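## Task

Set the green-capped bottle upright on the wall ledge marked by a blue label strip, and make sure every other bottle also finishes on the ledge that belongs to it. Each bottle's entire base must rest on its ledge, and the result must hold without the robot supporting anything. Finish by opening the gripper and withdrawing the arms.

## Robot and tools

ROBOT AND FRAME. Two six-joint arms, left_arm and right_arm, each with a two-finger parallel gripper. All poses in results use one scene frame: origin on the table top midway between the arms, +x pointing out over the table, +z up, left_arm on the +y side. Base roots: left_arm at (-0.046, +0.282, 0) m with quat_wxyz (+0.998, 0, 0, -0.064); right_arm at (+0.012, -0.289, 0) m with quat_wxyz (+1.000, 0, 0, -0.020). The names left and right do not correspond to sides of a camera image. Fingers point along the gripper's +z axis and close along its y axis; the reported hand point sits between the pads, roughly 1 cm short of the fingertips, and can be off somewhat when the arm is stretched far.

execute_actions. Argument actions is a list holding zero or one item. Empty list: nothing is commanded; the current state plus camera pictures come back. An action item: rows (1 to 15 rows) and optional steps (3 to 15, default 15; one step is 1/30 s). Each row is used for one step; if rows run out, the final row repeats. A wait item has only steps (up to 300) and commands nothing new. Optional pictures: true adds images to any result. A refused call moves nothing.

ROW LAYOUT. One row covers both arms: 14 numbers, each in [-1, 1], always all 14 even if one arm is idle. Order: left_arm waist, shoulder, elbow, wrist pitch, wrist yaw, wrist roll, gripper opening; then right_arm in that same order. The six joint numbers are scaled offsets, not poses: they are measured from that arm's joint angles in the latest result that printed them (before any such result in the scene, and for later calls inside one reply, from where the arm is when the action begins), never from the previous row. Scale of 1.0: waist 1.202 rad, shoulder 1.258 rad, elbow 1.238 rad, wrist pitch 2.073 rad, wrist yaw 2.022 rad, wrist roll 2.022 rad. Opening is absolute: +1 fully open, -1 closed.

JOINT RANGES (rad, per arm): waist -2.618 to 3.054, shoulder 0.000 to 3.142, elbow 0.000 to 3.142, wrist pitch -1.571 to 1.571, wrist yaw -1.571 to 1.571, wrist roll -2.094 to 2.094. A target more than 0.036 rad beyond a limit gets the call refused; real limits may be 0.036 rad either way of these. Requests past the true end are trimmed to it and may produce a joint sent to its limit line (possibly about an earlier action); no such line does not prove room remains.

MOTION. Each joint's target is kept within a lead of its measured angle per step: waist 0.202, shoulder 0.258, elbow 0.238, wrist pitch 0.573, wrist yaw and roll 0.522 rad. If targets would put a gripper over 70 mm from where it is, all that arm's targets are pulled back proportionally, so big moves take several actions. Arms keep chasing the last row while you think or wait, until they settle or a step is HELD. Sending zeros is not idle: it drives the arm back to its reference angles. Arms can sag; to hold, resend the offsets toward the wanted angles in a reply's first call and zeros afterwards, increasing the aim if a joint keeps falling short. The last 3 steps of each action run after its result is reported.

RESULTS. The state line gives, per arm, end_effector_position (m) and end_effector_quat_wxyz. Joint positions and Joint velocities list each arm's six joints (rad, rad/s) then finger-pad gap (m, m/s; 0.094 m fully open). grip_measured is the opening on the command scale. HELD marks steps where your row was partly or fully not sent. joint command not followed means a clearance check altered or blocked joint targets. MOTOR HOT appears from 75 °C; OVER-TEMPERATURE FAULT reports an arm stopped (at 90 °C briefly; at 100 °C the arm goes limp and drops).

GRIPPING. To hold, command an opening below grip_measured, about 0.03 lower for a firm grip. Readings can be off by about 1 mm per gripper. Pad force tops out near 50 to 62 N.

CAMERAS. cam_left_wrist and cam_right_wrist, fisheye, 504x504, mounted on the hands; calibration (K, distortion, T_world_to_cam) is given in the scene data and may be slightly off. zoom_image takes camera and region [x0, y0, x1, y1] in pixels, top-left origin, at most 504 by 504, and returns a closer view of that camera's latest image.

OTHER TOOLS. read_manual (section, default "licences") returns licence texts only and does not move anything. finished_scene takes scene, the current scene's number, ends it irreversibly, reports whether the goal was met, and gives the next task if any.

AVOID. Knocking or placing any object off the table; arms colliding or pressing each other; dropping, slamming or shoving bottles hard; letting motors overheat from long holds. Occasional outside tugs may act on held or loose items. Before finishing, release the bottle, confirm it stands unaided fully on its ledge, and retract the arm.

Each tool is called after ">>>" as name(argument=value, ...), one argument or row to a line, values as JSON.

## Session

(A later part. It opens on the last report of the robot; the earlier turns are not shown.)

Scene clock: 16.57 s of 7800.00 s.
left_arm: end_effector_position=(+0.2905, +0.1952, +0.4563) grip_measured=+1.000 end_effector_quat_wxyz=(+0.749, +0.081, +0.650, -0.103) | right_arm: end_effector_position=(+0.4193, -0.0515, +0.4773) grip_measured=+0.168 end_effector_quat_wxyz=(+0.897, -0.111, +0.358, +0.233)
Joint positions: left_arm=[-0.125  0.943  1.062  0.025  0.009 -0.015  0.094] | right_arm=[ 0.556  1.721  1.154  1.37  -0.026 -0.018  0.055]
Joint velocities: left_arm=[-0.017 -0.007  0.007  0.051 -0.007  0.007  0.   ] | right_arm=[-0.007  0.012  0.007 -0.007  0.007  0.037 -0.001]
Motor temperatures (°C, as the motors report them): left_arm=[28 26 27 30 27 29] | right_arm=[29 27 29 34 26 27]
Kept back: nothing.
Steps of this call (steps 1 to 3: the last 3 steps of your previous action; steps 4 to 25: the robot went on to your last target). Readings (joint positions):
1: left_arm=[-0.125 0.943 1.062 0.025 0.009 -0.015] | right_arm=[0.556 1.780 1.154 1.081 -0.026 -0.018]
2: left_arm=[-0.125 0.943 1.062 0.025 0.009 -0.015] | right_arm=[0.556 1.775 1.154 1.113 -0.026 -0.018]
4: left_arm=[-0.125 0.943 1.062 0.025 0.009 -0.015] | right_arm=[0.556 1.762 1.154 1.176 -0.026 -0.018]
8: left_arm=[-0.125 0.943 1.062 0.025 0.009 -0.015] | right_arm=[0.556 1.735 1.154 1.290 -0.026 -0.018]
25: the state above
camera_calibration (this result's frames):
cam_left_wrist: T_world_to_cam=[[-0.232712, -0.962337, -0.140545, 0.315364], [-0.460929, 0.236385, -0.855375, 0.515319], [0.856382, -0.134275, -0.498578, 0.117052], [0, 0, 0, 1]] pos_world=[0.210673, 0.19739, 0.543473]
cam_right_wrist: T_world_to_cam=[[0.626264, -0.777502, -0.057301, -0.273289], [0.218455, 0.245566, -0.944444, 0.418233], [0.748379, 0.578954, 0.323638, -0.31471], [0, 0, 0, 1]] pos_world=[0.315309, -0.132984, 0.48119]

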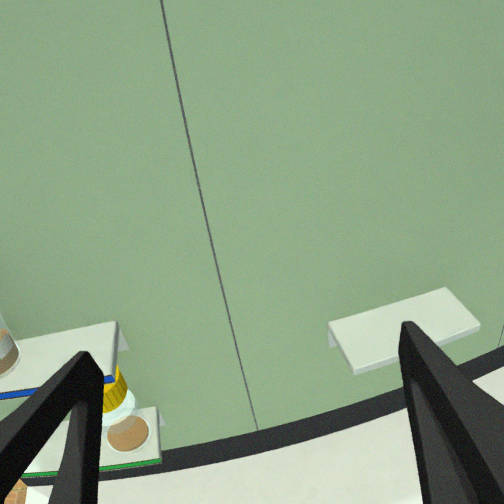

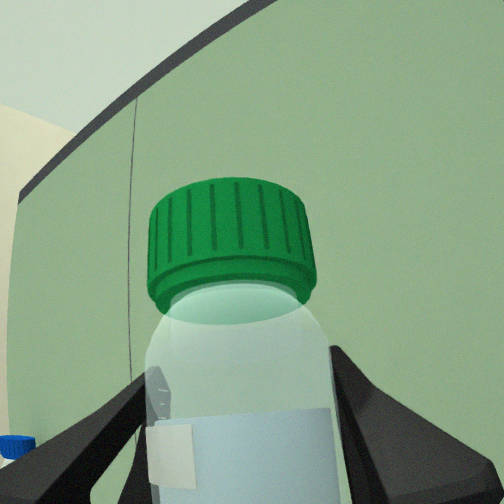

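>>> execute_actions(
  actions=[
    {"rows":[[-0.3,0.1,0.1,-0.1,0,0,1,0,0,0,0,0,0,0.1]],"steps":15},
  ],
)

>>> execute_actions(
  actions=[
    {"steps":15},
  ],
  pictures=true,
)

Scene clock: 17.07 s of 7800.00 s.
left_arm: end_effector_position=(+0.2633, +0.0618, +0.4202) grip_measured=+1.000 end_effector_quat_wxyz=(+0.652, +0.220, +0.693, -0.218) | right_arm: end_effector_position=(+0.4220, -0.0499, +0.4741) grip_measured=+0.168 end_effector_quat_wxyz=(+0.894, -0.113, +0.366, +0.232)
Joint positions: left_arm=[-0.488  1.071  1.169 -0.154  0.015 -0.015  0.094] | right_arm=[ 0.556  1.721  1.154  1.352 -0.026 -0.018  0.055]
Joint velocities: left_arm=[-0.007 -0.007  0.002 -0.139  0.022 -0.007  0.   ] | right_arm=[-0.012  0.002  0.012 -0.007 -0.081 -0.022 -0.001]
Motor temperatures (°C, as the motors report them): left_arm=[28 26 27 30 27 29] | right_arm=[29 27 29 34 26 27]
Steps of this call (steps 1 to 3: the robot went on to your last target; steps 4 to 15: the first 12 steps of this action). Readings (joint positions):
4: left_arm=[-0.155 0.956 1.083 -0.007 -0.010 -0.015] | right_arm=[0.556 1.721 1.154 1.369 -0.026 -0.018]
5: left_arm=[-0.220 0.985 1.120 -0.039 -0.016 -0.015] | right_arm=[0.556 1.721 1.154 1.367 -0.026 -0.018]
7: left_arm=[-0.365 1.038 1.165 -0.067 -0.011 -0.015] | right_arm=[0.556 1.721 1.154 1.361 -0.026 -0.018]
11: left_arm=[-0.487 1.071 1.169 -0.134 0.016 -0.015] | right_arm=[0.556 1.721 1.154 1.354 -0.026 -0.018]
15: the state above

Scene clock: 17.57 s of 7800.00 s.
left_arm: end_effector_position=(+0.2632, +0.0619, +0.4179) grip_measured=+1.000 end_effector_quat_wxyz=(+0.648, +0.220, +0.696, -0.217) | right_arm: end_effector_position=(+0.4221, -0.0499, +0.4740) grip_measured=+0.168 end_effector_quat_wxyz=(+0.894, -0.113, +0.367, +0.232)
Joint positions: left_arm=[-0.488  1.071  1.169 -0.163  0.015 -0.015  0.094] | right_arm=[ 0.556  1.721  1.154  1.351 -0.026 -0.018  0.055]
Joint velocities: left_arm=[-0.007 -0.017 -0.012  0.022  0.007 -0.022  0.   ] | right_arm=[-0.002 -0.002 -0.017 -0.066 -0.022 -0.066  0.   ]
Motor temperatures (°C, as the motors report them): left_arm=[28 26 27 30 27 29] | right_arm=[29 27 29 34 26 27]
Kept back: nothing.
Steps of this call (steps 1 to 3: the last 3 steps of your previous action; steps 4 to 15: the robot went on to your last target). Readings (joint positions):
1: left_arm=[-0.488 1.071 1.169 -0.157 0.015 -0.015] | right_arm=[0.556 1.721 1.154 1.352 -0.026 -0.018]
2: left_arm=[-0.488 1.071 1.169 -0.158 0.015 -0.015] | right_arm=[0.556 1.721 1.154 1.352 -0.026 -0.018]
4: left_arm=[-0.488 1.071 1.169 -0.160 0.015 -0.015] | right_arm=[0.556 1.721 1.154 1.351 -0.026 -0.018]
8: left_arm=[-0.488 1.071 1.169 -0.162 0.015 -0.015] | right_arm=[0.556 1.721 1.154 1.351 -0.026 -0.018]
15: the state above
All arms were judged still, so your last target was given up. Only a new action makes them travel on or press farther. Fingers that are still opening or closing keep moving.
camera_calibration (this result's frames):
cam_left_wrist: T_world_to_cam=[[-0.588591, -0.796274, -0.139671, 0.258403], [-0.47969, 0.483062, -0.732495, 0.439695], [0.650736, -0.364142, -0.66629, 0.24184], [0, 0, 0, 1]] pos_world=[0.205636, 0.0814236, 0.519301]
cam_right_wrist: T_world_to_cam=[[0.625308, -0.778045, -0.060305, -0.272209], [0.203052, 0.236831, -0.950095, 0.422867], [0.753499, 0.581857, 0.306076, -0.310444], [0, 0, 0, 1]] pos_world=[0.31827, -0.131305, 0.480368]

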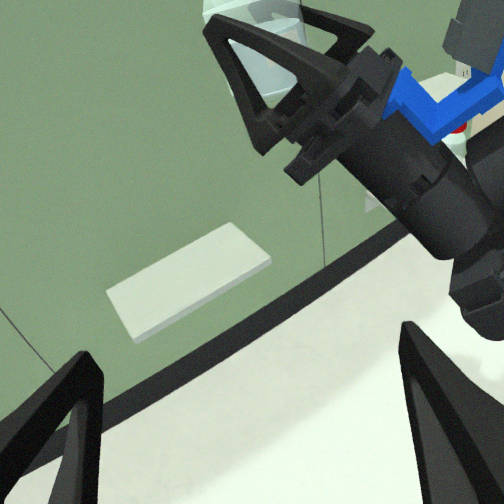

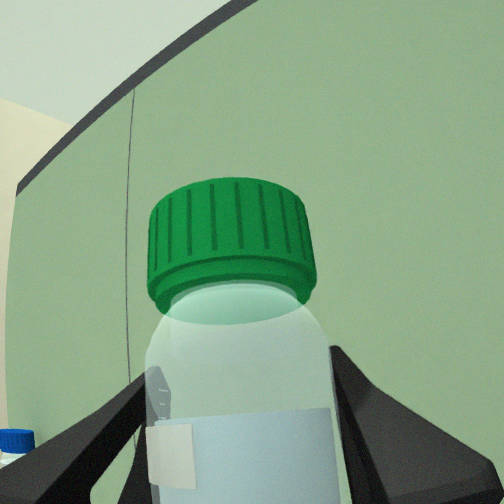

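>>> execute_actions(
  actions=[
    {"rows":[[0.08,-0.06,0.31,-0.18,0,0,1,0,0,0,0,0,0,0.1]],"steps":15},
  ],
)

>>> execute_actions(
  actions=[
    {"rows":[[0,0,0,0,0,0,1,0.07,0,0,0,0,0,0.1],[0,0,0,0,0,0,1,0.14,0,0,0,0,0,0.1],[0,0,0,0,0,0,1,0.21,0,0,0,0,0,0.1],[0,0,0,0,0,0,1,0.285,0,0,0,0,0,0.1]],"steps":15},
  ],
)

>>> execute_actions(
  actions=[
    {"steps":20},
  ],
  pictures=true,
)

Scene clock: 18.17 s of 7800.00 s.
left_arm: end_effector_position=(+0.2053, +0.1339, +0.5543) grip_measured=+1.000 end_effector_quat_wxyz=(+0.723, +0.173, +0.637, -0.206) | right_arm: end_effector_position=(+0.4250, -0.0482, +0.4706) grip_measured=+0.168 end_effector_quat_wxyz=(+0.890, -0.115, +0.375, +0.232)
Joint positions: left_arm=[-0.4    0.98   1.559 -0.449  0.016 -0.015  0.094] | right_arm=[ 0.556  1.721  1.154  1.332 -0.026 -0.018  0.055]
Joint velocities: left_arm=[ 0.002 -0.042  0.002 -0.198 -0.007  0.037  0.   ] | right_arm=[-0.002  0.007 -0.012 -0.022  0.022  0.051 -0.   ]
Motor temperatures (°C, as the motors report them): left_arm=[28 26 27 30 27 29] | right_arm=[29 27 29 34 26 27]
Steps of this call (steps 1 to 6: nothing new was sent; steps 7 to 18: the first 12 steps of this action). Readings (joint positions):
7: left_arm=[-0.477 1.070 1.203 -0.226 0.022 -0.015] | right_arm=[0.556 1.721 1.154 1.349 -0.026 -0.018]
8: left_arm=[-0.454 1.072 1.251 -0.304 0.023 -0.015] | right_arm=[0.556 1.721 1.154 1.347 -0.026 -0.018]
10: left_arm=[-0.418 1.067 1.357 -0.380 0.017 -0.015] | right_arm=[0.556 1.721 1.154 1.341 -0.026 -0.018]
14: left_arm=[-0.400 1.024 1.527 -0.435 0.016 -0.015] | right_arm=[0.556 1.721 1.154 1.335 -0.026 -0.018]
18: the state above

Scene clock: 18.67 s of 7800.00 s.
left_arm: end_effector_position=(+0.2074, +0.1328, +0.5458) grip_measured=+1.000 end_effector_quat_wxyz=(+0.712, +0.176, +0.649, -0.203) | right_arm: end_effector_position=(+0.3109, +0.0964, +0.4589) grip_measured=+0.168 end_effector_quat_wxyz=(+0.821, -0.202, +0.361, +0.394)
Joint positions: left_arm=[-0.4    0.983  1.559 -0.48   0.016 -0.015  0.094] | right_arm=[ 0.93   1.733  1.154  1.298 -0.052 -0.018  0.055]
Joint velocities: left_arm=[ 0.012 -0.002  0.012  0.022 -0.095 -0.007  0.   ] | right_arm=[-0.154 -0.017  0.002 -0.11   0.007  0.051 -0.001]
Motor temperatures (°C, as the motors report them): left_arm=[28 26 27 30 27 29] | right_arm=[29 27 29 34 26 27]
Steps of this call (steps 1 to 3: the last 3 steps of your previous action; steps 4 to 15: the first 12 steps of this action, its rows measured from where the robot was after step 3). Readings (joint positions):
3: left_arm=[-0.400 0.983 1.559 -0.480 0.016 -0.015] | right_arm=[0.556 1.721 1.154 1.332 -0.026 -0.018]
4: left_arm=[-0.400 0.983 1.559 -0.485 0.016 -0.015] | right_arm=[0.564 1.721 1.154 1.330 -0.020 -0.018]
5: left_arm=[-0.400 0.983 1.559 -0.485 0.016 -0.015] | right_arm=[0.586 1.721 1.154 1.327 -0.005 -0.018]
7: left_arm=[-0.400 0.983 1.559 -0.482 0.016 -0.015] | right_arm=[0.670 1.721 1.154 1.319 0.008 -0.018]
11: left_arm=[-0.400 0.983 1.559 -0.480 0.016 -0.015] | right_arm=[0.876 1.730 1.154 1.303 -0.016 -0.018]
15: the state above

Scene clock: 19.33 s of 7800.00 s.
left_arm: end_effector_position=(+0.2074, +0.1328, +0.5458) grip_measured=+1.000 end_effector_quat_wxyz=(+0.712, +0.176, +0.649, -0.203) | right_arm: end_effector_position=(+0.3251, +0.0850, +0.4590) grip_measured=+0.168 end_effector_quat_wxyz=(+0.828, -0.189, +0.368, +0.378)
Joint positions: left_arm=[-0.4    0.983  1.559 -0.48   0.016 -0.015  0.094] | right_arm=[ 0.9    1.733  1.154  1.298 -0.032 -0.018  0.055]
Joint velocities: left_arm=[-0.007  0.017  0.012  0.037 -0.022 -0.007  0.   ] | right_arm=[-0.037 -0.002 -0.002 -0.037 -0.007 -0.022 -0.   ]
Motor temperatures (°C, as the motors report them): left_arm=[28 26 27 30 27 29] | right_arm=[29 27 29 34 26 27]
Kept back: nothing.
Steps of this call (steps 1 to 3: the last 3 steps of your previous action; steps 4 to 20: the robot went on to your last target). Readings (joint positions):
1: left_arm=[-0.400 0.983 1.559 -0.480 0.016 -0.015] | right_arm=[0.924 1.733 1.154 1.298 -0.050 -0.018]
2: left_arm=[-0.400 0.983 1.559 -0.480 0.016 -0.015] | right_arm=[0.917 1.733 1.154 1.298 -0.047 -0.018]
4: left_arm=[-0.400 0.983 1.559 -0.480 0.016 -0.015] | right_arm=[0.905 1.733 1.154 1.298 -0.040 -0.018]
8: left_arm=[-0.400 0.983 1.559 -0.480 0.016 -0.015] | right_arm=[0.900 1.733 1.154 1.298 -0.032 -0.018]
20: the state above
camera_calibration (this result's frames):
cam_left_wrist: T_world_to_cam=[[-0.497605, -0.855799, -0.141412, 0.289817], [-0.410879, 0.376134, -0.830483, 0.525816], [0.763916, -0.355149, -0.538796, 0.29492], [0, 0, 0, 1]] pos_world=[0.134966, 0.154989, 0.636566]
cam_right_wrist: T_world_to_cam=[[0.850835, -0.521131, -0.0670925, -0.19951], [0.072187, 0.242415, -0.967483, 0.446419], [0.52045, 0.818326, 0.243874, -0.227013], [0, 0, 0, 1]] pos_world=[0.255673, -0.0264189, 0.47388]

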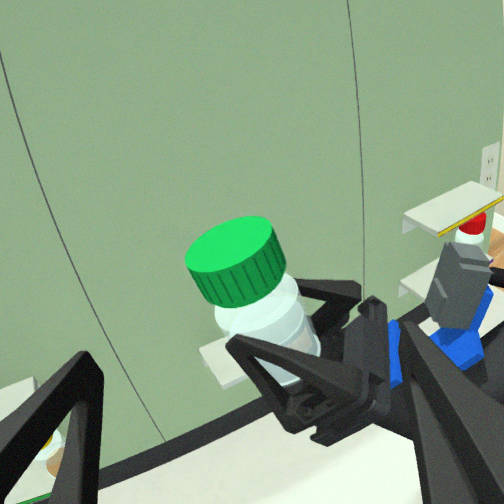

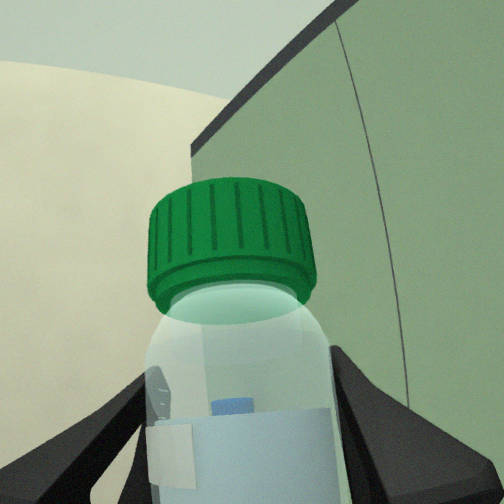

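>>> execute_actions(
  actions=[
    {"rows":[[0.083,0.15,-0.02,0.08,0,0,1,0,0,0,0.02,0,0,0.1]],"steps":15},
  ],
)

>>> execute_actions(
  actions=[
    {"steps":15},
  ],
  pictures=true,
)

Scene clock: 19.90 s of 7800.00 s.
left_arm: end_effector_position=(+0.3029, +0.1176, +0.4949) grip_measured=+1.000 end_effector_quat_wxyz=(+0.682, +0.155, +0.696, -0.163) | right_arm: end_effector_position=(+0.3251, +0.0850, +0.4590) grip_measured=+0.168 end_effector_quat_wxyz=(+0.828, -0.189, +0.368, +0.378)
Joint positions: left_arm=[-0.307  1.198  1.521 -0.341  0.02  -0.015  0.094] | right_arm=[ 0.9    1.733  1.154  1.298 -0.032 -0.018  0.055]
Joint velocities: left_arm=[-0.002 -0.085  0.002  0.286  0.037 -0.007  0.   ] | right_arm=[-0.002  0.022  0.007  0.007  0.066 -0.051  0.   ]
Motor temperatures (°C, as the motors report them): left_arm=[28 26 27 30 27 29] | right_arm=[29 27 29 34 26 27]
Steps of this call (steps 1 to 5: the robot went on to your last target; steps 6 to 17: the first 12 steps of this action). Readings (joint positions):
6: left_arm=[-0.387 0.995 1.558 -0.466 0.022 -0.015] | right_arm=[0.900 1.733 1.154 1.298 -0.032 -0.018]
7: left_arm=[-0.361 1.016 1.558 -0.426 0.023 -0.015] | right_arm=[0.900 1.733 1.154 1.298 -0.032 -0.018]
9: left_arm=[-0.324 1.080 1.558 -0.367 0.021 -0.015] | right_arm=[0.900 1.733 1.154 1.298 -0.032 -0.018]
13: left_arm=[-0.307 1.183 1.534 -0.340 0.020 -0.015] | right_arm=[0.900 1.733 1.154 1.298 -0.032 -0.018]
17: the state above

Scene clock: 20.40 s of 7800.00 s.
left_arm: end_effector_position=(+0.3014, +0.1183, +0.5021) grip_measured=+1.000 end_effector_quat_wxyz=(+0.691, +0.153, +0.687, -0.165) | right_arm: end_effector_position=(+0.3251, +0.0850, +0.4590) grip_measured=+0.168 end_effector_quat_wxyz=(+0.828, -0.189, +0.368, +0.378)
Joint positions: left_arm=[-0.307  1.193  1.521 -0.319  0.02  -0.015  0.094] | right_arm=[ 0.9    1.733  1.154  1.298 -0.032 -0.018  0.055]
Joint velocities: left_arm=[-0.017 -0.017  0.007 -0.007 -0.022 -0.095  0.   ] | right_arm=[ 0.002  0.002 -0.002  0.007 -0.022  0.007 -0.   ]
Motor temperatures (°C, as the motors report them): left_arm=[28 26 27 30 27 29] | right_arm=[29 27 29 34 26 27]
Kept back: nothing.
Steps of this call (steps 1 to 3: the last 3 steps of your previous action; steps 4 to 15: the robot went on to your last target). Readings (joint positions):
1: left_arm=[-0.307 1.196 1.521 -0.334 0.020 -0.015] | right_arm=[0.900 1.733 1.154 1.298 -0.032 -0.018]
2: left_arm=[-0.307 1.194 1.521 -0.329 0.020 -0.015] | right_arm=[0.900 1.733 1.154 1.298 -0.032 -0.018]
4: left_arm=[-0.307 1.193 1.521 -0.323 0.020 -0.015] | right_arm=[0.900 1.733 1.154 1.298 -0.032 -0.018]
8: left_arm=[-0.307 1.193 1.521 -0.320 0.020 -0.015] | right_arm=[0.900 1.733 1.154 1.298 -0.032 -0.018]
15: the state above
camera_calibration (this result's frames):
cam_left_wrist: T_world_to_cam=[[-0.430749, -0.891402, -0.140921, 0.301879], [-0.505837, 0.36779, -0.780295, 0.537937], [0.747385, -0.264828, -0.609329, 0.224123], [0, 0, 0, 1]] pos_world=[0.234637, 0.130602, 0.598855]
cam_right_wrist: T_world_to_cam=[[0.850835, -0.521131, -0.0670925, -0.19951], [0.072187, 0.242415, -0.967483, 0.446419], [0.52045, 0.818326, 0.243874, -0.227013], [0, 0, 0, 1]] pos_world=[0.255673, -0.0264189, 0.47388]

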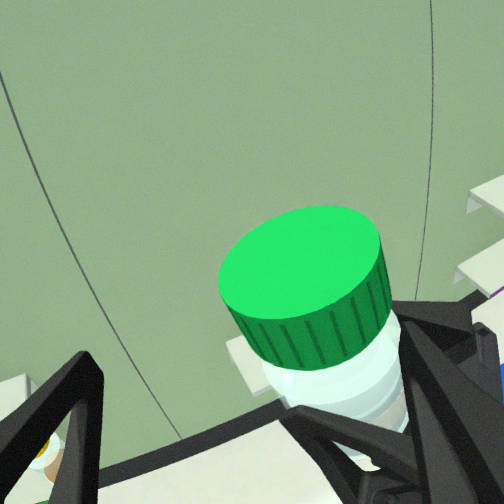

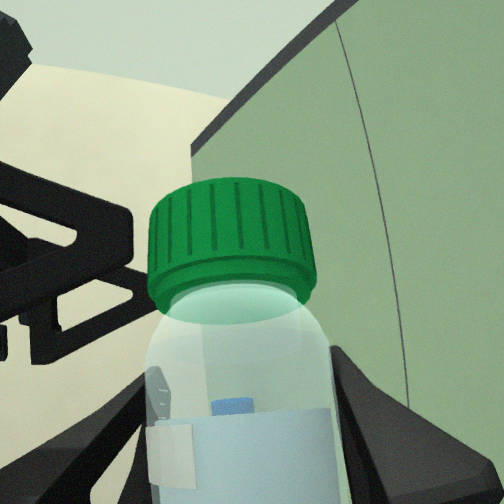

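>>> execute_actions(
  actions=[
    {"rows":[[-0.03,0,0,0,0,0,1,0,0,0,0,0,0,0.1],[-0.06,0,0,0,0,0,1,0,0,0,0,0,0,0.1],[-0.06,0,0,0,0,0,1,0,0,0,0,0,0,0.1],[-0.06,0,0,0,0,0,1,0,0,0,0,0,0,0.1],[-0.06,0.06,0.04,0.02,0,0,1,0,0,0,0,0,0,0.1],[-0.06,0.125,0.075,0.04,0,0,1,0,0,0,0,0,0,0.1]],"steps":15},
  ],
)

>>> execute_actions(
  actions=[
    {"steps":15},
  ],
  pictures=true,
)

Scene clock: 20.93 s of 7800.00 s.
left_arm: end_effector_position=(+0.3326, +0.0717, +0.4980) grip_measured=+1.000 end_effector_quat_wxyz=(+0.685, +0.176, +0.681, -0.188) | right_arm: end_effector_position=(+0.3273, +0.0876, +0.4550) grip_measured=+0.168 end_effector_quat_wxyz=(+0.824, -0.193, +0.376, +0.377)
Joint positions: left_arm=[-0.375  1.351  1.604 -0.244  0.019 -0.015  0.094] | right_arm=[ 0.9    1.733  1.154  1.277 -0.032 -0.018  0.055]
Joint velocities: left_arm=[ 0.002  0.276  0.017 -0.037 -0.007 -0.022  0.   ] | right_arm=[-0.012 -0.007 -0.007 -0.007  0.051 -0.081  0.   ]
Motor temperatures (°C, as the motors report them): left_arm=[28 26 27 30 27 29] | right_arm=[29 27 29 34 26 27]
Steps of this call (steps 1 to 4: the robot went on to your last target; steps 5 to 16: the first 12 steps of this action). Readings (joint positions):
5: left_arm=[-0.311 1.193 1.521 -0.318 0.018 -0.015] | right_arm=[0.900 1.733 1.154 1.296 -0.032 -0.018]
6: left_arm=[-0.324 1.193 1.521 -0.318 0.015 -0.015] | right_arm=[0.900 1.733 1.154 1.293 -0.032 -0.018]
8: left_arm=[-0.359 1.193 1.521 -0.318 0.016 -0.015] | right_arm=[0.900 1.733 1.154 1.287 -0.032 -0.018]
12: left_arm=[-0.375 1.284 1.597 -0.265 0.019 -0.015] | right_arm=[0.900 1.733 1.154 1.279 -0.032 -0.018]
16: the state above

Scene clock: 21.43 s of 7800.00 s.
left_arm: end_effector_position=(+0.3359, +0.0699, +0.4958) grip_measured=+1.000 end_effector_quat_wxyz=(+0.684, +0.176, +0.682, -0.188) | right_arm: end_effector_position=(+0.3274, +0.0877, +0.4548) grip_measured=+0.168 end_effector_quat_wxyz=(+0.824, -0.193, +0.377, +0.376)
Joint positions: left_arm=[-0.375  1.36   1.604 -0.236  0.019 -0.015  0.094] | right_arm=[ 0.9    1.733  1.154  1.276 -0.032 -0.018  0.055]
Joint velocities: left_arm=[-0.002 -0.017  0.002  0.007 -0.007 -0.022  0.   ] | right_arm=[ 0.002 -0.007 -0.002  0.037 -0.022 -0.022 -0.   ]
Motor temperatures (°C, as the motors report them): left_arm=[28 26 27 31 27 29] | right_arm=[29 27 29 34 26 27]
Kept back: nothing.
Steps of this call (steps 1 to 3: the last 3 steps of your previous action; steps 4 to 15: the robot went on to your last target). Readings (joint positions):
1: left_arm=[-0.375 1.357 1.604 -0.244 0.019 -0.015] | right_arm=[0.900 1.733 1.154 1.277 -0.032 -0.018]
2: left_arm=[-0.375 1.360 1.604 -0.245 0.019 -0.015] | right_arm=[0.900 1.733 1.154 1.276 -0.032 -0.018]
4: left_arm=[-0.375 1.360 1.604 -0.243 0.019 -0.015] | right_arm=[0.900 1.733 1.154 1.276 -0.032 -0.018]
8: left_arm=[-0.375 1.360 1.604 -0.237 0.019 -0.015] | right_arm=[0.900 1.733 1.154 1.276 -0.032 -0.018]
15: the state above
camera_calibration (this result's frames):
cam_left_wrist: T_world_to_cam=[[-0.489865, -0.86034, -0.140883, 0.290368], [-0.481588, 0.401754, -0.778888, 0.557121], [0.726709, -0.313702, -0.611134, 0.1929], [0, 0, 0, 1]] pos_world=[0.270362, 0.0865032, 0.592731]
cam_right_wrist: T_world_to_cam=[[0.849842, -0.522286, -0.0706129, -0.198333], [0.0581904, 0.226147, -0.972354, 0.449775], [0.523816, 0.822238, 0.222581, -0.221182], [0, 0, 0, 1]] pos_world=[0.258238, -0.0234377, 0.472566]

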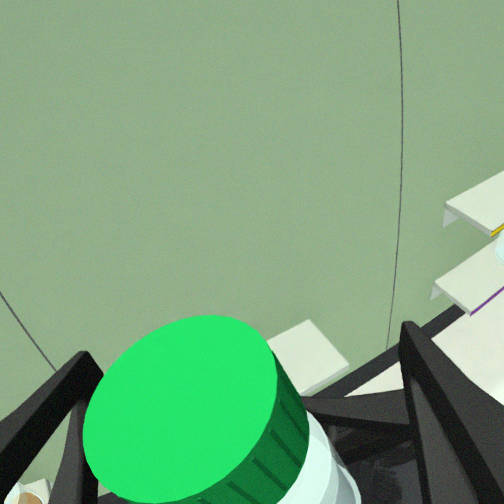

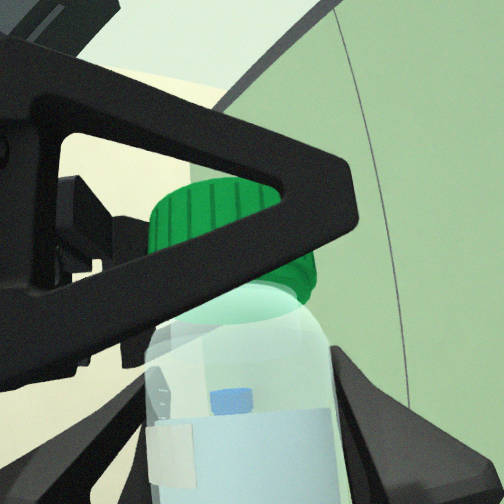

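Between fingers, at cap. Close left, release right.

>>> execute_actions(
  actions=[
    {"rows":[[0,0,0,0,0,0,0.0,0,0,0,0,0,0,0.1]],"steps":15},
  ],
)

>>> execute_actions(
  actions=[
    {"steps":10},
  ],
  pictures=true,
)

Scene clock: 21.90 s of 7800.00 s.
left_arm: end_effector_position=(+0.3399, +0.0772, +0.4983) grip_measured=+0.114 end_effector_quat_wxyz=(+0.690, +0.162, +0.682, -0.181) | right_arm: end_effector_position=(+0.3266, +0.0876, +0.4555) grip_measured=+0.168 end_effector_quat_wxyz=(+0.824, -0.193, +0.375, +0.377)
Joint positions: left_arm=[-0.364  1.36   1.604 -0.226 -0.001 -0.023  0.052] | right_arm=[ 0.9    1.733  1.154  1.28  -0.034 -0.018  0.055]
Joint velocities: left_arm=[ 0.002 -0.002  0.002  0.007  0.066 -0.066 -0.001] | right_arm=[-0.002 -0.002  0.002 -0.007 -0.007 -0.007 -0.001]
Motor temperatures (°C, as the motors report them): left_arm=[28 26 27 31 27 29] | right_arm=[29 27 29 34 26 27]
Steps of this call (steps 1 to 2: the robot went on to your last target; steps 3 to 14: the first 12 steps of this action). Readings (joint positions):
3: left_arm=[-0.375 1.360 1.604 -0.236 0.019 -0.015] | right_arm=[0.900 1.733 1.154 1.274 -0.032 -0.018]
4: left_arm=[-0.375 1.360 1.604 -0.236 0.016 -0.015] | right_arm=[0.900 1.733 1.154 1.272 -0.031 -0.018]
6: left_arm=[-0.364 1.360 1.604 -0.226 -0.001 -0.021] | right_arm=[0.900 1.733 1.154 1.277 -0.034 -0.018]
10: left_arm=[-0.364 1.360 1.604 -0.226 -0.001 -0.023] | right_arm=[0.900 1.733 1.154 1.280 -0.034 -0.018]
14: the state above

Scene clock: 22.23 s of 7800.00 s.
left_arm: end_effector_position=(+0.3399, +0.0772, +0.4983) grip_measured=+0.114 end_effector_quat_wxyz=(+0.690, +0.162, +0.682, -0.181) | right_arm: end_effector_position=(+0.3266, +0.0876, +0.4555) grip_measured=+0.168 end_effector_quat_wxyz=(+0.824, -0.193, +0.375, +0.377)
Joint positions: left_arm=[-0.364  1.36   1.604 -0.226 -0.001 -0.023  0.052] | right_arm=[ 0.9    1.733  1.154  1.28  -0.034 -0.018  0.055]
Joint velocities: left_arm=[ 0.007 -0.002  0.007 -0.081 -0.081 -0.051 -0.   ] | right_arm=[ 0.007 -0.007 -0.012 -0.007  0.066 -0.037 -0.001]
Motor temperatures (°C, as the motors report them): left_arm=[28 26 27 31 27 29] | right_arm=[29 27 29 34 26 27]
Kept back: nothing.
Steps of this call (steps 1 to 3: the last 3 steps of your previous action; steps 4 to 10: the robot went on to your last target). Readings (joint positions):
1: left_arm=[-0.364 1.360 1.604 -0.226 -0.001 -0.023] | right_arm=[0.900 1.733 1.154 1.280 -0.034 -0.018]
2: left_arm=[-0.364 1.360 1.604 -0.226 -0.001 -0.023] | right_arm=[0.900 1.733 1.154 1.280 -0.034 -0.018]
4: left_arm=[-0.364 1.360 1.604 -0.226 -0.001 -0.023] | right_arm=[0.900 1.733 1.154 1.280 -0.034 -0.018]
8: left_arm=[-0.364 1.360 1.604 -0.226 -0.001 -0.023] | right_arm=[0.900 1.733 1.154 1.280 -0.034 -0.018]
10: the state above
camera_calibration (this result's frames):
cam_left_wrist: T_world_to_cam=[[-0.462465, -0.876643, -0.132755, 0.286796], [-0.489894, 0.377443, -0.785838, 0.566187], [0.739006, -0.298386, -0.604016, 0.184907], [0, 0, 0, 1]] pos_world=[0.273357, 0.0928884, 0.594692]
cam_right_wrist: T_world_to_cam=[[0.851153, -0.520352, -0.0690865, -0.198958], [0.0608147, 0.228481, -0.971647, 0.449166], [0.521384, 0.822818, 0.226117, -0.221684], [0, 0, 0, 1]] pos_world=[0.25761, -0.0237484, 0.472812]

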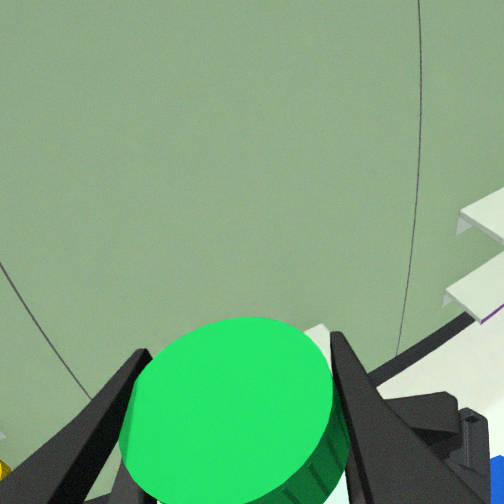

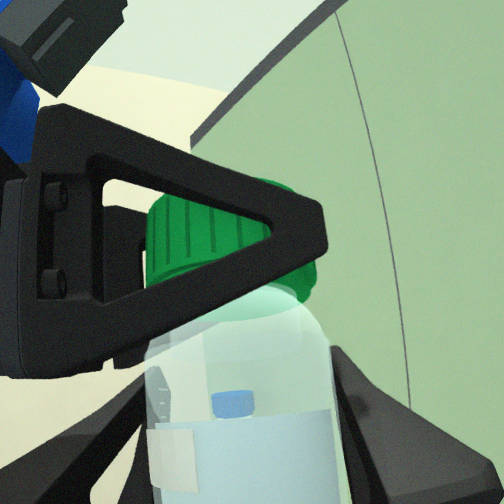

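>>> execute_actions(
  actions=[
    {"rows":[[0,0,0,0,0,0,0.0,0,0,0,0,0,0,1]],"steps":12},
  ],
)

>>> execute_actions(
  actions=[
    {"rows":[[0.1,0,0,0,0,0,0,0,0,0,0,0,0,1],[0.2,0,0,0,0,0,0,0,0,0,0,0,0,1],[0.3,0,0,0,0,0,0,0,0,0,0,0,0,1],[0.4,0,0,0,0,0,0,0,0,0,0,0,0,1],[0.52,0,0,0,0,0,0,-0.3,0,0,0,0,0,1],[0.52,0,0,0,0,0,0,-0.7,-0.4,0,-0.5,0,0,1]],"steps":15},
  ],
)

>>> execute_actions(
  actions=[
    {"steps":20},
  ],
)

>>> execute_actions(
  actions=[
    {"rows":[[0,0.1,0,0.06,0,0,0,0,0,0,0,0,0,1],[0,0.2,0,0.12,0,0,0,0,0,0,0,0,0,1],[0,0.27,0,0.17,0,0,0,0,0,0,0,0,0,1]],"steps":15},
  ],
)

>>> execute_actions(
  actions=[
    {"steps":20},
  ],
  pictures=true,
)

Scene clock: 22.77 s of 7800.00 s.
left_arm: end_effector_position=(+0.3401, +0.0774, +0.4941) grip_measured=+0.102 end_effector_quat_wxyz=(+0.684, +0.163, +0.688, -0.179) | right_arm: end_effector_position=(+0.3286, +0.0870, +0.4545) grip_measured=+1.000 end_effector_quat_wxyz=(+0.825, -0.191, +0.378, +0.375)
Joint positions: left_arm=[-0.364  1.36   1.604 -0.243 -0.003 -0.023  0.052] | right_arm=[ 0.899  1.733  1.154  1.276 -0.027 -0.018  0.094]
Joint velocities: left_arm=[ 0.017  0.007  0.017 -0.022 -0.037  0.007  0.   ] | right_arm=[-0.002 -0.007 -0.002 -0.037  0.022  0.007  0.   ]
Motor temperatures (°C, as the motors report them): left_arm=[28 26 27 31 27 29] | right_arm=[29 27 29 33 26 27]
Steps of this call (steps 1 to 7: the robot went on to your last target; steps 8 to 16: the first 9 steps of this action). Readings (joint positions):
8: left_arm=[-0.364 1.360 1.604 -0.226 -0.001 -0.024] | right_arm=[0.900 1.733 1.154 1.280 -0.034 -0.018]
9: left_arm=[-0.364 1.360 1.604 -0.231 -0.001 -0.023] | right_arm=[0.900 1.733 1.154 1.280 -0.034 -0.018]
11: left_arm=[-0.364 1.360 1.604 -0.241 -0.003 -0.023] | right_arm=[0.899 1.733 1.154 1.278 -0.029 -0.018]
15: left_arm=[-0.364 1.360 1.604 -0.243 -0.003 -0.023] | right_arm=[0.899 1.733 1.154 1.276 -0.027 -0.018]
16: the state above

Scene clock: 23.27 s of 7800.00 s.
left_arm: end_effector_position=(+0.3898, +0.3519, +0.4805) grip_measured=+0.102 end_effector_quat_wxyz=(+0.690, -0.070, +0.719, +0.050) | right_arm: end_effector_position=(+0.4180, -0.0636, +0.4630) grip_measured=+1.000 end_effector_quat_wxyz=(+0.804, -0.157, +0.536, +0.203)
Joint positions: left_arm=[ 0.275  1.371  1.6   -0.272 -0.022 -0.026  0.052] | right_arm=[ 0.529  1.426  1.145  0.666 -0.039 -0.023  0.094]
Joint velocities: left_arm=[ 0.515 -0.007 -0.032 -0.095 -0.388 -0.022 -0.001] | right_arm=[-1.648 -1.6    0.002 -2.044  0.081 -0.007  0.   ]
Motor temperatures (°C, as the motors report them): left_arm=[28 26 27 31 27 29] | right_arm=[29 27 29 33 26 27]
Steps of this call (steps 1 to 3: the last 3 steps of your previous action; steps 4 to 15: the first 12 steps of this action, its rows measured from where the robot was after step 3). Readings (joint positions):
3: left_arm=[-0.364 1.360 1.604 -0.243 -0.003 -0.023] | right_arm=[0.899 1.733 1.154 1.276 -0.027 -0.018]
4: left_arm=[-0.350 1.360 1.604 -0.245 0.009 -0.023] | right_arm=[0.899 1.733 1.154 1.276 -0.027 -0.018]
5: left_arm=[-0.314 1.360 1.604 -0.247 0.029 -0.023] | right_arm=[0.899 1.733 1.154 1.276 -0.026 -0.018]
7: left_arm=[-0.199 1.360 1.604 -0.246 0.038 -0.026] | right_arm=[0.899 1.735 1.154 1.259 -0.027 -0.023]
11: left_arm=[0.074 1.365 1.604 -0.260 0.023 -0.026] | right_arm=[0.758 1.638 1.145 0.998 -0.048 -0.023]
15: the state above

Scene clock: 23.93 s of 7800.00 s.
left_arm: end_effector_position=(+0.3906, +0.3464, +0.4791) grip_measured=+0.102 end_effector_quat_wxyz=(+0.688, -0.064, +0.721, +0.043) | right_arm: end_effector_position=(+0.4364, -0.2801, +0.4518) grip_measured=+1.000 end_effector_quat_wxyz=(+0.768, -0.018, +0.640, +0.001)
Joint positions: left_arm=[ 0.266  1.371  1.6   -0.277 -0.011 -0.026  0.052] | right_arm=[ 0.05   1.226  1.145  0.263 -0.019 -0.023  0.094]
Joint velocities: left_arm=[-0.002 -0.022 -0.002 -0.037 -0.037 -0.037 -0.   ] | right_arm=[ 0.007  0.027 -0.002 -0.066 -0.007 -0.095  0.   ]
Motor temperatures (°C, as the motors report them): left_arm=[28 26 27 31 27 29] | right_arm=[29 27 30 33 26 27]
Kept back: nothing.
Steps of this call (steps 1 to 3: the last 3 steps of your previous action; steps 4 to 20: the robot went on to your last target). Readings (joint positions):
1: left_arm=[0.285 1.371 1.600 -0.275 -0.030 -0.026] | right_arm=[0.469 1.373 1.145 0.602 -0.037 -0.023]
2: left_arm=[0.285 1.371 1.600 -0.276 -0.031 -0.026] | right_arm=[0.404 1.325 1.145 0.548 -0.036 -0.023]
4: left_arm=[0.275 1.371 1.600 -0.277 -0.025 -0.026] | right_arm=[0.263 1.255 1.145 0.469 -0.033 -0.023]
8: left_arm=[0.266 1.371 1.600 -0.277 -0.013 -0.026] | right_arm=[0.057 1.226 1.145 0.369 -0.010 -0.023]
20: the state above

Scene clock: 24.33 s of 7800.00 s.
left_arm: end_effector_position=(+0.5087, +0.3613, +0.3933) grip_measured=+0.086 end_effector_quat_wxyz=(+0.684, -0.062, +0.725, +0.040) | right_arm: end_effector_position=(+0.4364, -0.2801, +0.4518) grip_measured=+1.000 end_effector_quat_wxyz=(+0.768, -0.018, +0.640, +0.001)
Joint positions: left_arm=[ 0.265  1.728  1.603  0.065 -0.006 -0.027  0.051] | right_arm=[ 0.05   1.226  1.145  0.263 -0.019 -0.023  0.094]
Joint velocities: left_arm=[-0.002 -0.012 -0.012 -0.037 -0.037 -0.007  0.   ] | right_arm=[ 0.002 -0.007 -0.017 -0.022 -0.037 -0.051  0.   ]
Motor temperatures (°C, as the motors report them): left_arm=[28 26 27 31 27 29] | right_arm=[29 27 30 33 26 27]
Steps of this call (steps 1 to 12: the first 12 steps of this action). Readings (joint positions):
1: left_arm=[0.266 1.382 1.600 -0.269 -0.011 -0.026] | right_arm=[0.050 1.226 1.145 0.263 -0.019 -0.023]
2: left_arm=[0.266 1.404 1.603 -0.235 -0.011 -0.026] | right_arm=[0.050 1.226 1.145 0.263 -0.019 -0.023]
4: left_arm=[0.266 1.479 1.608 -0.147 -0.011 -0.026] | right_arm=[0.050 1.226 1.145 0.263 -0.019 -0.023]
8: left_arm=[0.266 1.672 1.606 -0.030 -0.011 -0.026] | right_arm=[0.050 1.226 1.145 0.263 -0.019 -0.023]
12: the state above

Scene clock: 25.00 s of 7800.00 s.
left_arm: end_effector_position=(+0.5087, +0.3614, +0.3934) grip_measured=+0.086 end_effector_quat_wxyz=(+0.685, -0.062, +0.725, +0.040) | right_arm: end_effector_position=(+0.4364, -0.2801, +0.4518) grip_measured=+1.000 end_effector_quat_wxyz=(+0.768, -0.018, +0.640, +0.001)
Joint positions: left_arm=[ 0.265  1.728  1.603  0.066 -0.006 -0.027  0.051] | right_arm=[ 0.05   1.226  1.145  0.263 -0.019 -0.023  0.094]
Joint velocities: left_arm=[ 0.007  0.002 -0.002 -0.051  0.007 -0.022 -0.001] | right_arm=[-0.002  0.002  0.007 -0.022  0.037 -0.081  0.   ]
Motor temperatures (°C, as the motors report them): left_arm=[28 26 27 31 27 29] | right_arm=[29 27 30 34 26 27]
Kept back: nothing.
Steps of this call (steps 1 to 3: the last 3 steps of your previous action; steps 4 to 15: the robot went on to your last target; steps 16 to 20: nothing new was sent). Readings (joint positions):
1: left_arm=[0.265 1.728 1.603 0.066 -0.006 -0.027] | right_arm=[0.050 1.226 1.145 0.263 -0.019 -0.023]
2: left_arm=[0.265 1.728 1.603 0.066 -0.006 -0.027] | right_arm=[0.050 1.226 1.145 0.263 -0.019 -0.023]
4: left_arm=[0.265 1.728 1.603 0.066 -0.006 -0.027] | right_arm=[0.050 1.226 1.145 0.263 -0.019 -0.023]
8: left_arm=[0.265 1.728 1.603 0.066 -0.006 -0.027] | right_arm=[0.050 1.226 1.145 0.263 -0.019 -0.023]
20: the state above
All arms were judged still, so your last target was given up. Only a new action makes them travel on or press farther. Fingers that are still opening or closing keep moving.
camera_calibration (this result's frames):
cam_left_wrist: T_world_to_cam=[[0.137292, -0.982052, -0.129327, 0.331733], [-0.675718, 0.00261015, -0.737156, 0.670011], [0.724263, 0.188594, -0.663231, -0.0636032], [0, 0, 0, 1]] pos_world=[0.453259, 0.336025, 0.494621]
cam_right_wrist: T_world_to_cam=[[0.100218, -0.985451, -0.137271, -0.255781], [-0.296638, 0.102098, -0.949517, 0.633497], [0.949717, 0.135878, -0.28209, -0.125278], [0, 0, 0, 1]] pos_world=[0.332532, -0.299716, 0.531065]

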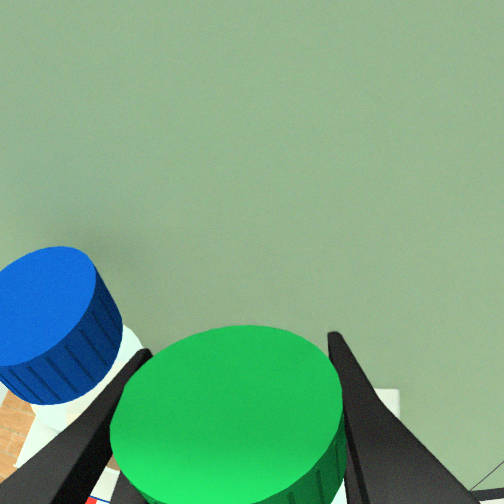

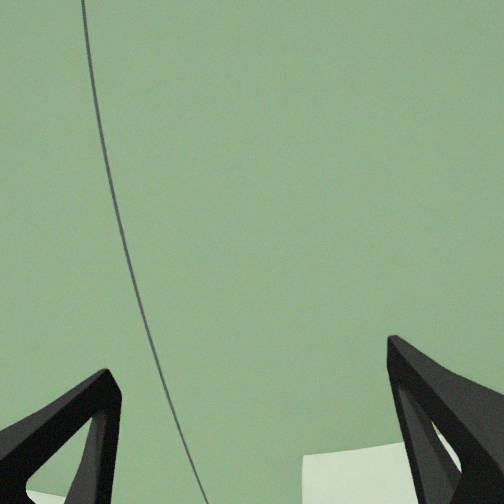

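>>> execute_actions(
  actions=[
    {"rows":[[0,0,0,0.03,0,0,0.6,0,0,0,0,0,0,1]],"steps":12},
  ],
)

>>> execute_actions(
  actions=[
    {"rows":[[0,-0.1,0,-0.06,0,0,0.6,0,0,0,0,0,0,1],[0,-0.2,0,-0.12,0,0,0.6,0,0,0,0,0,0,1],[0,-0.4,0,-0.2,0,0,0.6,0,0,0,0,0,0,1],[0,-0.6,-0.2,-0.15,0,0,0.6,0,0,0,0,0,0,1]],"steps":15},
  ],
)

>>> execute_actions(
  actions=[
    {"steps":20},
  ],
  pictures=true,
)

Scene clock: 25.47 s of 7800.00 s.
left_arm: end_effector_position=(+0.5091, +0.3614, +0.4056) grip_measured=+0.598 end_effector_quat_wxyz=(+0.702, -0.061, +0.708, +0.041) | right_arm: end_effector_position=(+0.4364, -0.2801, +0.4518) grip_measured=+1.000 end_effector_quat_wxyz=(+0.768, -0.018, +0.640, +0.001)
Joint positions: left_arm=[ 0.265  1.728  1.603  0.115 -0.006 -0.027  0.075] | right_arm=[ 0.05   1.226  1.145  0.263 -0.019 -0.023  0.094]
Joint velocities: left_arm=[-0.002 -0.012 -0.002  0.051 -0.022 -0.066  0.   ] | right_arm=[-0.002 -0.002  0.007 -0.051  0.051  0.007  0.   ]
Motor temperatures (°C, as the motors report them): left_arm=[28 26 27 31 27 29] | right_arm=[29 27 30 34 26 27]
Steps of this call (steps 1 to 5: nothing new was sent; steps 6 to 14: the first 9 steps of this action). Readings (joint positions):
6: left_arm=[0.265 1.728 1.603 0.070 -0.006 -0.027] | right_arm=[0.050 1.226 1.145 0.263 -0.019 -0.023]
7: left_arm=[0.265 1.728 1.603 0.078 -0.006 -0.027] | right_arm=[0.050 1.226 1.145 0.263 -0.019 -0.023]
9: left_arm=[0.265 1.728 1.603 0.094 -0.006 -0.027] | right_arm=[0.050 1.226 1.145 0.263 -0.019 -0.023]
13: left_arm=[0.265 1.728 1.603 0.113 -0.006 -0.027] | right_arm=[0.050 1.226 1.145 0.263 -0.019 -0.023]
14: the state above

Scene clock: 25.97 s of 7800.00 s.
left_arm: end_effector_position=(+0.3273, +0.3361, +0.4973) grip_measured=+0.598 end_effector_quat_wxyz=(+0.739, -0.058, +0.670, +0.043) | right_arm: end_effector_position=(+0.4364, -0.2801, +0.4518) grip_measured=+1.000 end_effector_quat_wxyz=(+0.768, -0.018, +0.640, +0.001)
Joint positions: left_arm=[ 0.265  1.124  1.366 -0.147 -0.006 -0.027  0.075] | right_arm=[ 0.05   1.226  1.145  0.263 -0.019 -0.023  0.094]
Joint velocities: left_arm=[-0.017 -1.497 -0.007 -0.11  -0.051 -0.022  0.   ] | right_arm=[-0.007  0.007 -0.002  0.037 -0.007 -0.022  0.   ]
Motor temperatures (°C, as the motors report them): left_arm=[28 26 27 31 27 29] | right_arm=[29 27 30 34 26 27]
Steps of this call (steps 1 to 3: the last 3 steps of your previous action; steps 4 to 15: the first 12 steps of this action, its rows measured from where the robot was after step 3). Readings (joint positions):
3: left_arm=[0.265 1.728 1.603 0.119 -0.006 -0.027] | right_arm=[0.050 1.226 1.145 0.263 -0.019 -0.023]
4: left_arm=[0.265 1.718 1.602 0.105 -0.006 -0.027] | right_arm=[0.050 1.226 1.145 0.263 -0.019 -0.023]
5: left_arm=[0.265 1.697 1.595 0.066 -0.006 -0.027] | right_arm=[0.050 1.226 1.145 0.263 -0.019 -0.023]
7: left_arm=[0.265 1.612 1.545 -0.010 -0.006 -0.027] | right_arm=[0.050 1.226 1.145 0.263 -0.019 -0.023]
11: left_arm=[0.265 1.333 1.372 -0.129 -0.006 -0.027] | right_arm=[0.050 1.226 1.145 0.263 -0.019 -0.023]
15: the state above

Scene clock: 26.63 s of 7800.00 s.
left_arm: end_effector_position=(+0.2650, +0.3275, +0.5415) grip_measured=+0.598 end_effector_quat_wxyz=(+0.781, -0.054, +0.621, +0.045) | right_arm: end_effector_position=(+0.4364, -0.2801, +0.4518) grip_measured=+1.000 end_effector_quat_wxyz=(+0.768, -0.018, +0.640, +0.001)
Joint positions: left_arm=[ 0.265  0.963  1.363 -0.174 -0.006 -0.027  0.075] | right_arm=[ 0.05   1.226  1.145  0.263 -0.019 -0.023  0.094]
Joint velocities: left_arm=[-0.007  0.007 -0.002 -0.066 -0.022 -0.095 -0.   ] | right_arm=[ 0.007 -0.002  0.002 -0.007  0.007  0.007  0.   ]
Motor temperatures (°C, as the motors report them): left_arm=[28 26 27 31 27 29] | right_arm=[29 27 30 34 26 27]
Kept back: nothing.
Steps of this call (steps 1 to 3: the last 3 steps of your previous action; steps 4 to 20: the robot went on to your last target). Readings (joint positions):
1: left_arm=[0.265 1.073 1.366 -0.148 -0.006 -0.027] | right_arm=[0.050 1.226 1.145 0.263 -0.019 -0.023]
2: left_arm=[0.265 1.026 1.366 -0.148 -0.006 -0.027] | right_arm=[0.050 1.226 1.145 0.263 -0.019 -0.023]
4: left_arm=[0.265 0.960 1.368 -0.138 -0.006 -0.027] | right_arm=[0.050 1.226 1.145 0.263 -0.019 -0.023]
8: left_arm=[0.265 0.944 1.371 -0.138 -0.006 -0.027] | right_arm=[0.050 1.226 1.145 0.263 -0.019 -0.023]
20: the state above
camera_calibration (this result's frames):
cam_left_wrist: T_world_to_cam=[[0.173273, -0.977049, -0.123903, 0.336957], [-0.443743, 0.034864, -0.895476, 0.62828], [0.879243, 0.210143, -0.427518, 0.0417577], [0, 0, 0, 1]] pos_world=[0.183694, 0.298544, 0.622212]
cam_right_wrist: T_world_to_cam=[[0.100218, -0.985451, -0.137271, -0.255781], [-0.296638, 0.102098, -0.949517, 0.633497], [0.949717, 0.135878, -0.28209, -0.125278], [0, 0, 0, 1]] pos_world=[0.332532, -0.299716, 0.531065]

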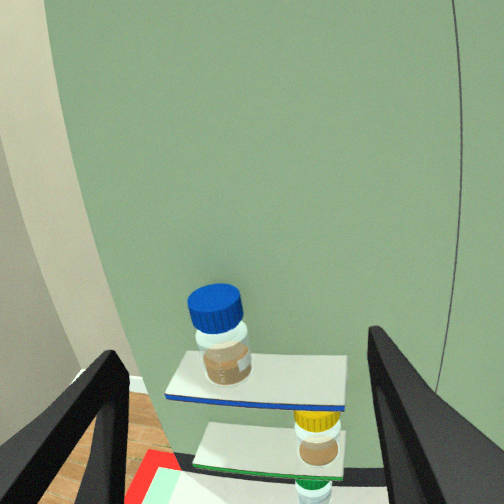

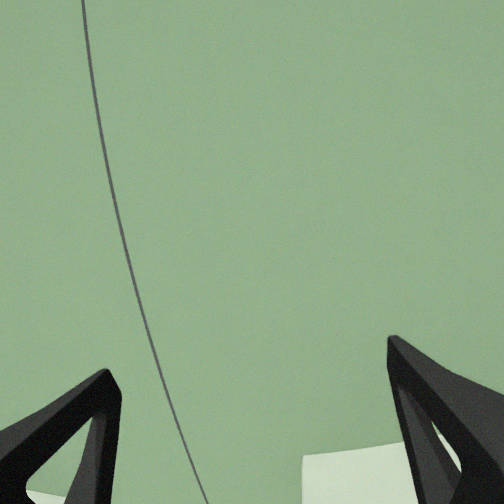

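>>> execute_actions(
  actions=[
    {"rows":[[0,0.2,-0.3,-0.25,0,0,1,0,0,0,0,0,0,1]],"steps":15},
  ],
)

>>> execute_actions(
  actions=[
    {"steps":20},
  ],
  pictures=true,
)

Scene clock: 28.50 s of 7800.00 s.
left_arm: end_effector_position=(+0.3301, +0.3365, +0.3438) grip_measured=+1.000 end_effector_quat_wxyz=(+0.580, -0.069, +0.811, +0.035) | right_arm: end_effector_position=(+0.4364, -0.2801, +0.4518) grip_measured=+1.000 end_effector_quat_wxyz=(+0.768, -0.018, +0.640, +0.001)
Joint positions: left_arm=[ 0.265  1.108  1.148 -0.369 -0.006 -0.027  0.094] | right_arm=[ 0.05   1.226  1.145  0.263 -0.019 -0.023  0.094]
Joint velocities: left_arm=[-0.017  0.471 -0.764 -0.696 -0.007  0.022  0.   ] | right_arm=[-0.007  0.007 -0.017 -0.007 -0.051  0.007  0.   ]
Motor temperatures (°C, as the motors report them): left_arm=[28 26 27 31 27 29] | right_arm=[29 27 30 34 26 27]
Steps of this call (steps 1 to 15: the robot went on to your last target; steps 16 to 44: nothing new was sent; steps 45 to 56: the first 12 steps of this action). Readings (joint positions):
45: left_arm=[0.265 0.966 1.359 -0.179 -0.006 -0.027] | right_arm=[0.050 1.226 1.145 0.263 -0.019 -0.023]
46: left_arm=[0.265 0.969 1.350 -0.188 -0.006 -0.027] | right_arm=[0.050 1.226 1.145 0.263 -0.019 -0.023]
48: left_arm=[0.265 0.986 1.325 -0.216 -0.006 -0.027] | right_arm=[0.050 1.226 1.145 0.263 -0.019 -0.023]
52: left_arm=[0.265 1.044 1.249 -0.286 -0.006 -0.027] | right_arm=[0.050 1.226 1.145 0.263 -0.019 -0.023]
56: the state above

Scene clock: 29.17 s of 7800.00 s.
left_arm: end_effector_position=(+0.2837, +0.3301, +0.1685) grip_measured=+1.000 end_effector_quat_wxyz=(+0.319, -0.079, +0.944, +0.021) | right_arm: end_effector_position=(+0.4364, -0.2801, +0.4518) grip_measured=+1.000 end_effector_quat_wxyz=(+0.768, -0.018, +0.640, +0.001)
Joint positions: left_arm=[ 0.265  1.223  0.98  -0.677 -0.006 -0.027  0.094] | right_arm=[ 0.05   1.226  1.145  0.263 -0.019 -0.023  0.094]
Joint velocities: left_arm=[-0.017 -0.007 -0.002 -0.066 -0.081 -0.007  0.   ] | right_arm=[ 0.002 -0.012 -0.012 -0.051 -0.051  0.051  0.   ]
Motor temperatures (°C, as the motors report them): left_arm=[28 26 27 31 27 29] | right_arm=[29 27 30 34 26 27]
Kept back: nothing.
Steps of this call (steps 1 to 3: the last 3 steps of your previous action; steps 4 to 20: the robot went on to your last target). Readings (joint positions):
1: left_arm=[0.265 1.125 1.122 -0.395 -0.006 -0.027] | right_arm=[0.050 1.226 1.145 0.263 -0.019 -0.023]
2: left_arm=[0.265 1.141 1.096 -0.423 -0.006 -0.027] | right_arm=[0.050 1.226 1.145 0.263 -0.019 -0.023]
4: left_arm=[0.265 1.175 1.048 -0.489 -0.006 -0.027] | right_arm=[0.050 1.226 1.145 0.263 -0.019 -0.023]
8: left_arm=[0.265 1.222 0.985 -0.625 -0.006 -0.027] | right_arm=[0.050 1.226 1.145 0.263 -0.019 -0.023]
20: the state above
camera_calibration (this result's frames):
cam_left_wrist: T_world_to_cam=[[0.0399748, -0.995583, -0.0849535, 0.327411], [-0.998771, -0.0423073, 0.0258345, 0.330176], [-0.0293145, 0.0838163, -0.99605, 0.260532], [0, 0, 0, 1]] pos_world=[0.324319, 0.318097, 0.278787]
cam_right_wrist: T_world_to_cam=[[0.100218, -0.985451, -0.137271, -0.255781], [-0.296638, 0.102098, -0.949517, 0.633497], [0.949717, 0.135878, -0.28209, -0.125278], [0, 0, 0, 1]] pos_world=[0.332532, -0.299716, 0.531065]

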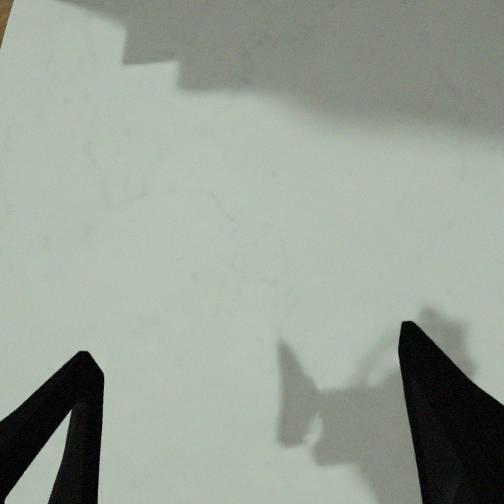

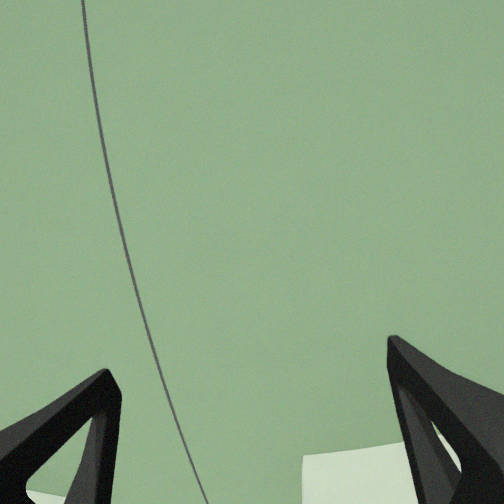

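Too far down.

>>> execute_actions(
  actions=[
    {"rows":[[0,0,0,0.17,0,0,1,0,0,0,0,0,0,1]],"steps":15},
  ],
)

>>> execute_actions(
  actions=[
    {"steps":15},
  ],
  pictures=true,
)

Scene clock: 29.63 s of 7800.00 s.
left_arm: end_effector_position=(+0.3378, +0.3376, +0.2236) grip_measured=+1.000 end_effector_quat_wxyz=(+0.465, -0.074, +0.882, +0.028) | right_arm: end_effector_position=(+0.4364, -0.2801, +0.4518) grip_measured=+1.000 end_effector_quat_wxyz=(+0.768, -0.018, +0.640, +0.001)
Joint positions: left_arm=[ 0.265  1.225  0.974 -0.35  -0.006 -0.027  0.094] | right_arm=[ 0.05   1.226  1.145  0.263 -0.019 -0.023  0.094]
Joint velocities: left_arm=[-0.002  0.017 -0.012  0.154  0.051  0.007  0.   ] | right_arm=[ 0.007 -0.007 -0.002  0.007 -0.007  0.022  0.   ]
Motor temperatures (°C, as the motors report them): left_arm=[28 26 27 31 27 29] | right_arm=[29 27 30 34 26 27]
Steps of this call (steps 1 to 2: the robot went on to your last target; steps 3 to 14: the first 12 steps of this action). Readings (joint positions):
3: left_arm=[0.265 1.223 0.977 -0.644 -0.006 -0.027] | right_arm=[0.050 1.226 1.145 0.263 -0.019 -0.023]
4: left_arm=[0.265 1.224 0.974 -0.589 -0.006 -0.027] | right_arm=[0.050 1.226 1.145 0.263 -0.019 -0.023]
6: left_arm=[0.265 1.225 0.974 -0.490 -0.006 -0.027] | right_arm=[0.050 1.226 1.145 0.263 -0.019 -0.023]
10: left_arm=[0.265 1.225 0.974 -0.386 -0.006 -0.027] | right_arm=[0.050 1.226 1.145 0.263 -0.019 -0.023]
14: the state above

Scene clock: 30.13 s of 7800.00 s.
left_arm: end_effector_position=(+0.3404, +0.3380, +0.2276) grip_measured=+1.000 end_effector_quat_wxyz=(+0.474, -0.074, +0.877, +0.029) | right_arm: end_effector_position=(+0.4364, -0.2801, +0.4518) grip_measured=+1.000 end_effector_quat_wxyz=(+0.768, -0.018, +0.640, +0.001)
Joint positions: left_arm=[ 0.265  1.225  0.974 -0.331 -0.006 -0.027  0.094] | right_arm=[ 0.05   1.226  1.145  0.263 -0.019 -0.023  0.094]
Joint velocities: left_arm=[ 0.012 -0.017  0.012  0.081 -0.037 -0.066  0.   ] | right_arm=[-0.002 -0.002 -0.002 -0.007 -0.022  0.022  0.   ]
Motor temperatures (°C, as the motors report them): left_arm=[28 26 27 31 27 29] | right_arm=[29 27 30 34 26 27]
Kept back: nothing.
Steps of this call (steps 1 to 3: the last 3 steps of your previous action; steps 4 to 15: the robot went on to your last target). Readings (joint positions):
1: left_arm=[0.265 1.225 0.974 -0.345 -0.006 -0.027] | right_arm=[0.050 1.226 1.145 0.263 -0.019 -0.023]
2: left_arm=[0.265 1.225 0.974 -0.342 -0.006 -0.027] | right_arm=[0.050 1.226 1.145 0.263 -0.019 -0.023]
4: left_arm=[0.265 1.225 0.974 -0.337 -0.006 -0.027] | right_arm=[0.050 1.226 1.145 0.263 -0.019 -0.023]
8: left_arm=[0.265 1.225 0.974 -0.333 -0.006 -0.027] | right_arm=[0.050 1.226 1.145 0.263 -0.019 -0.023]
15: the state above
camera_calibration (this result's frames):
cam_left_wrist: T_world_to_cam=[[0.0732979, -0.990949, -0.112457, 0.331371], [-0.951609, -0.03575, -0.305223, 0.442747], [0.298441, 0.129388, -0.945617, 0.181964], [0, 0, 0, 1]] pos_world=[0.342728, 0.320657, 0.34447]
cam_right_wrist: T_world_to_cam=[[0.100218, -0.985451, -0.137271, -0.255781], [-0.296638, 0.102098, -0.949517, 0.633497], [0.949717, 0.135878, -0.28209, -0.125278], [0, 0, 0, 1]] pos_world=[0.332532, -0.299716, 0.531065]

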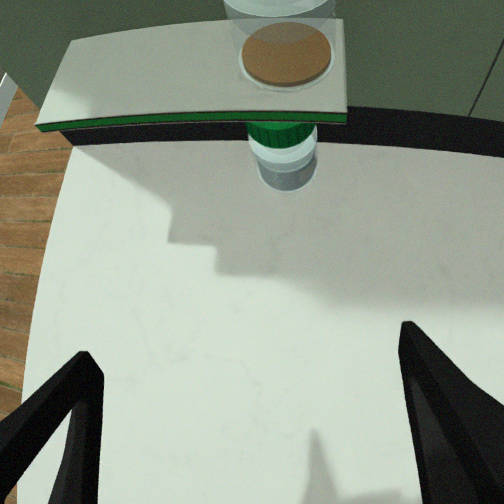

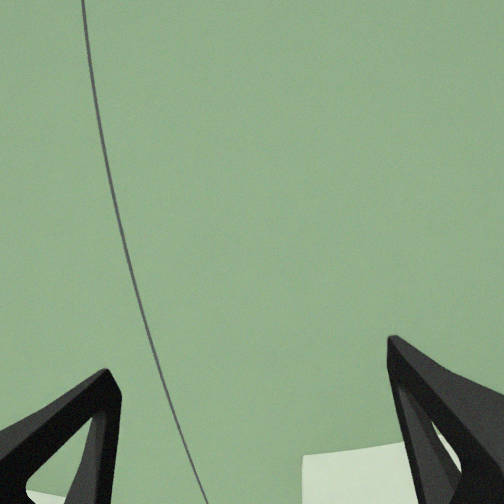

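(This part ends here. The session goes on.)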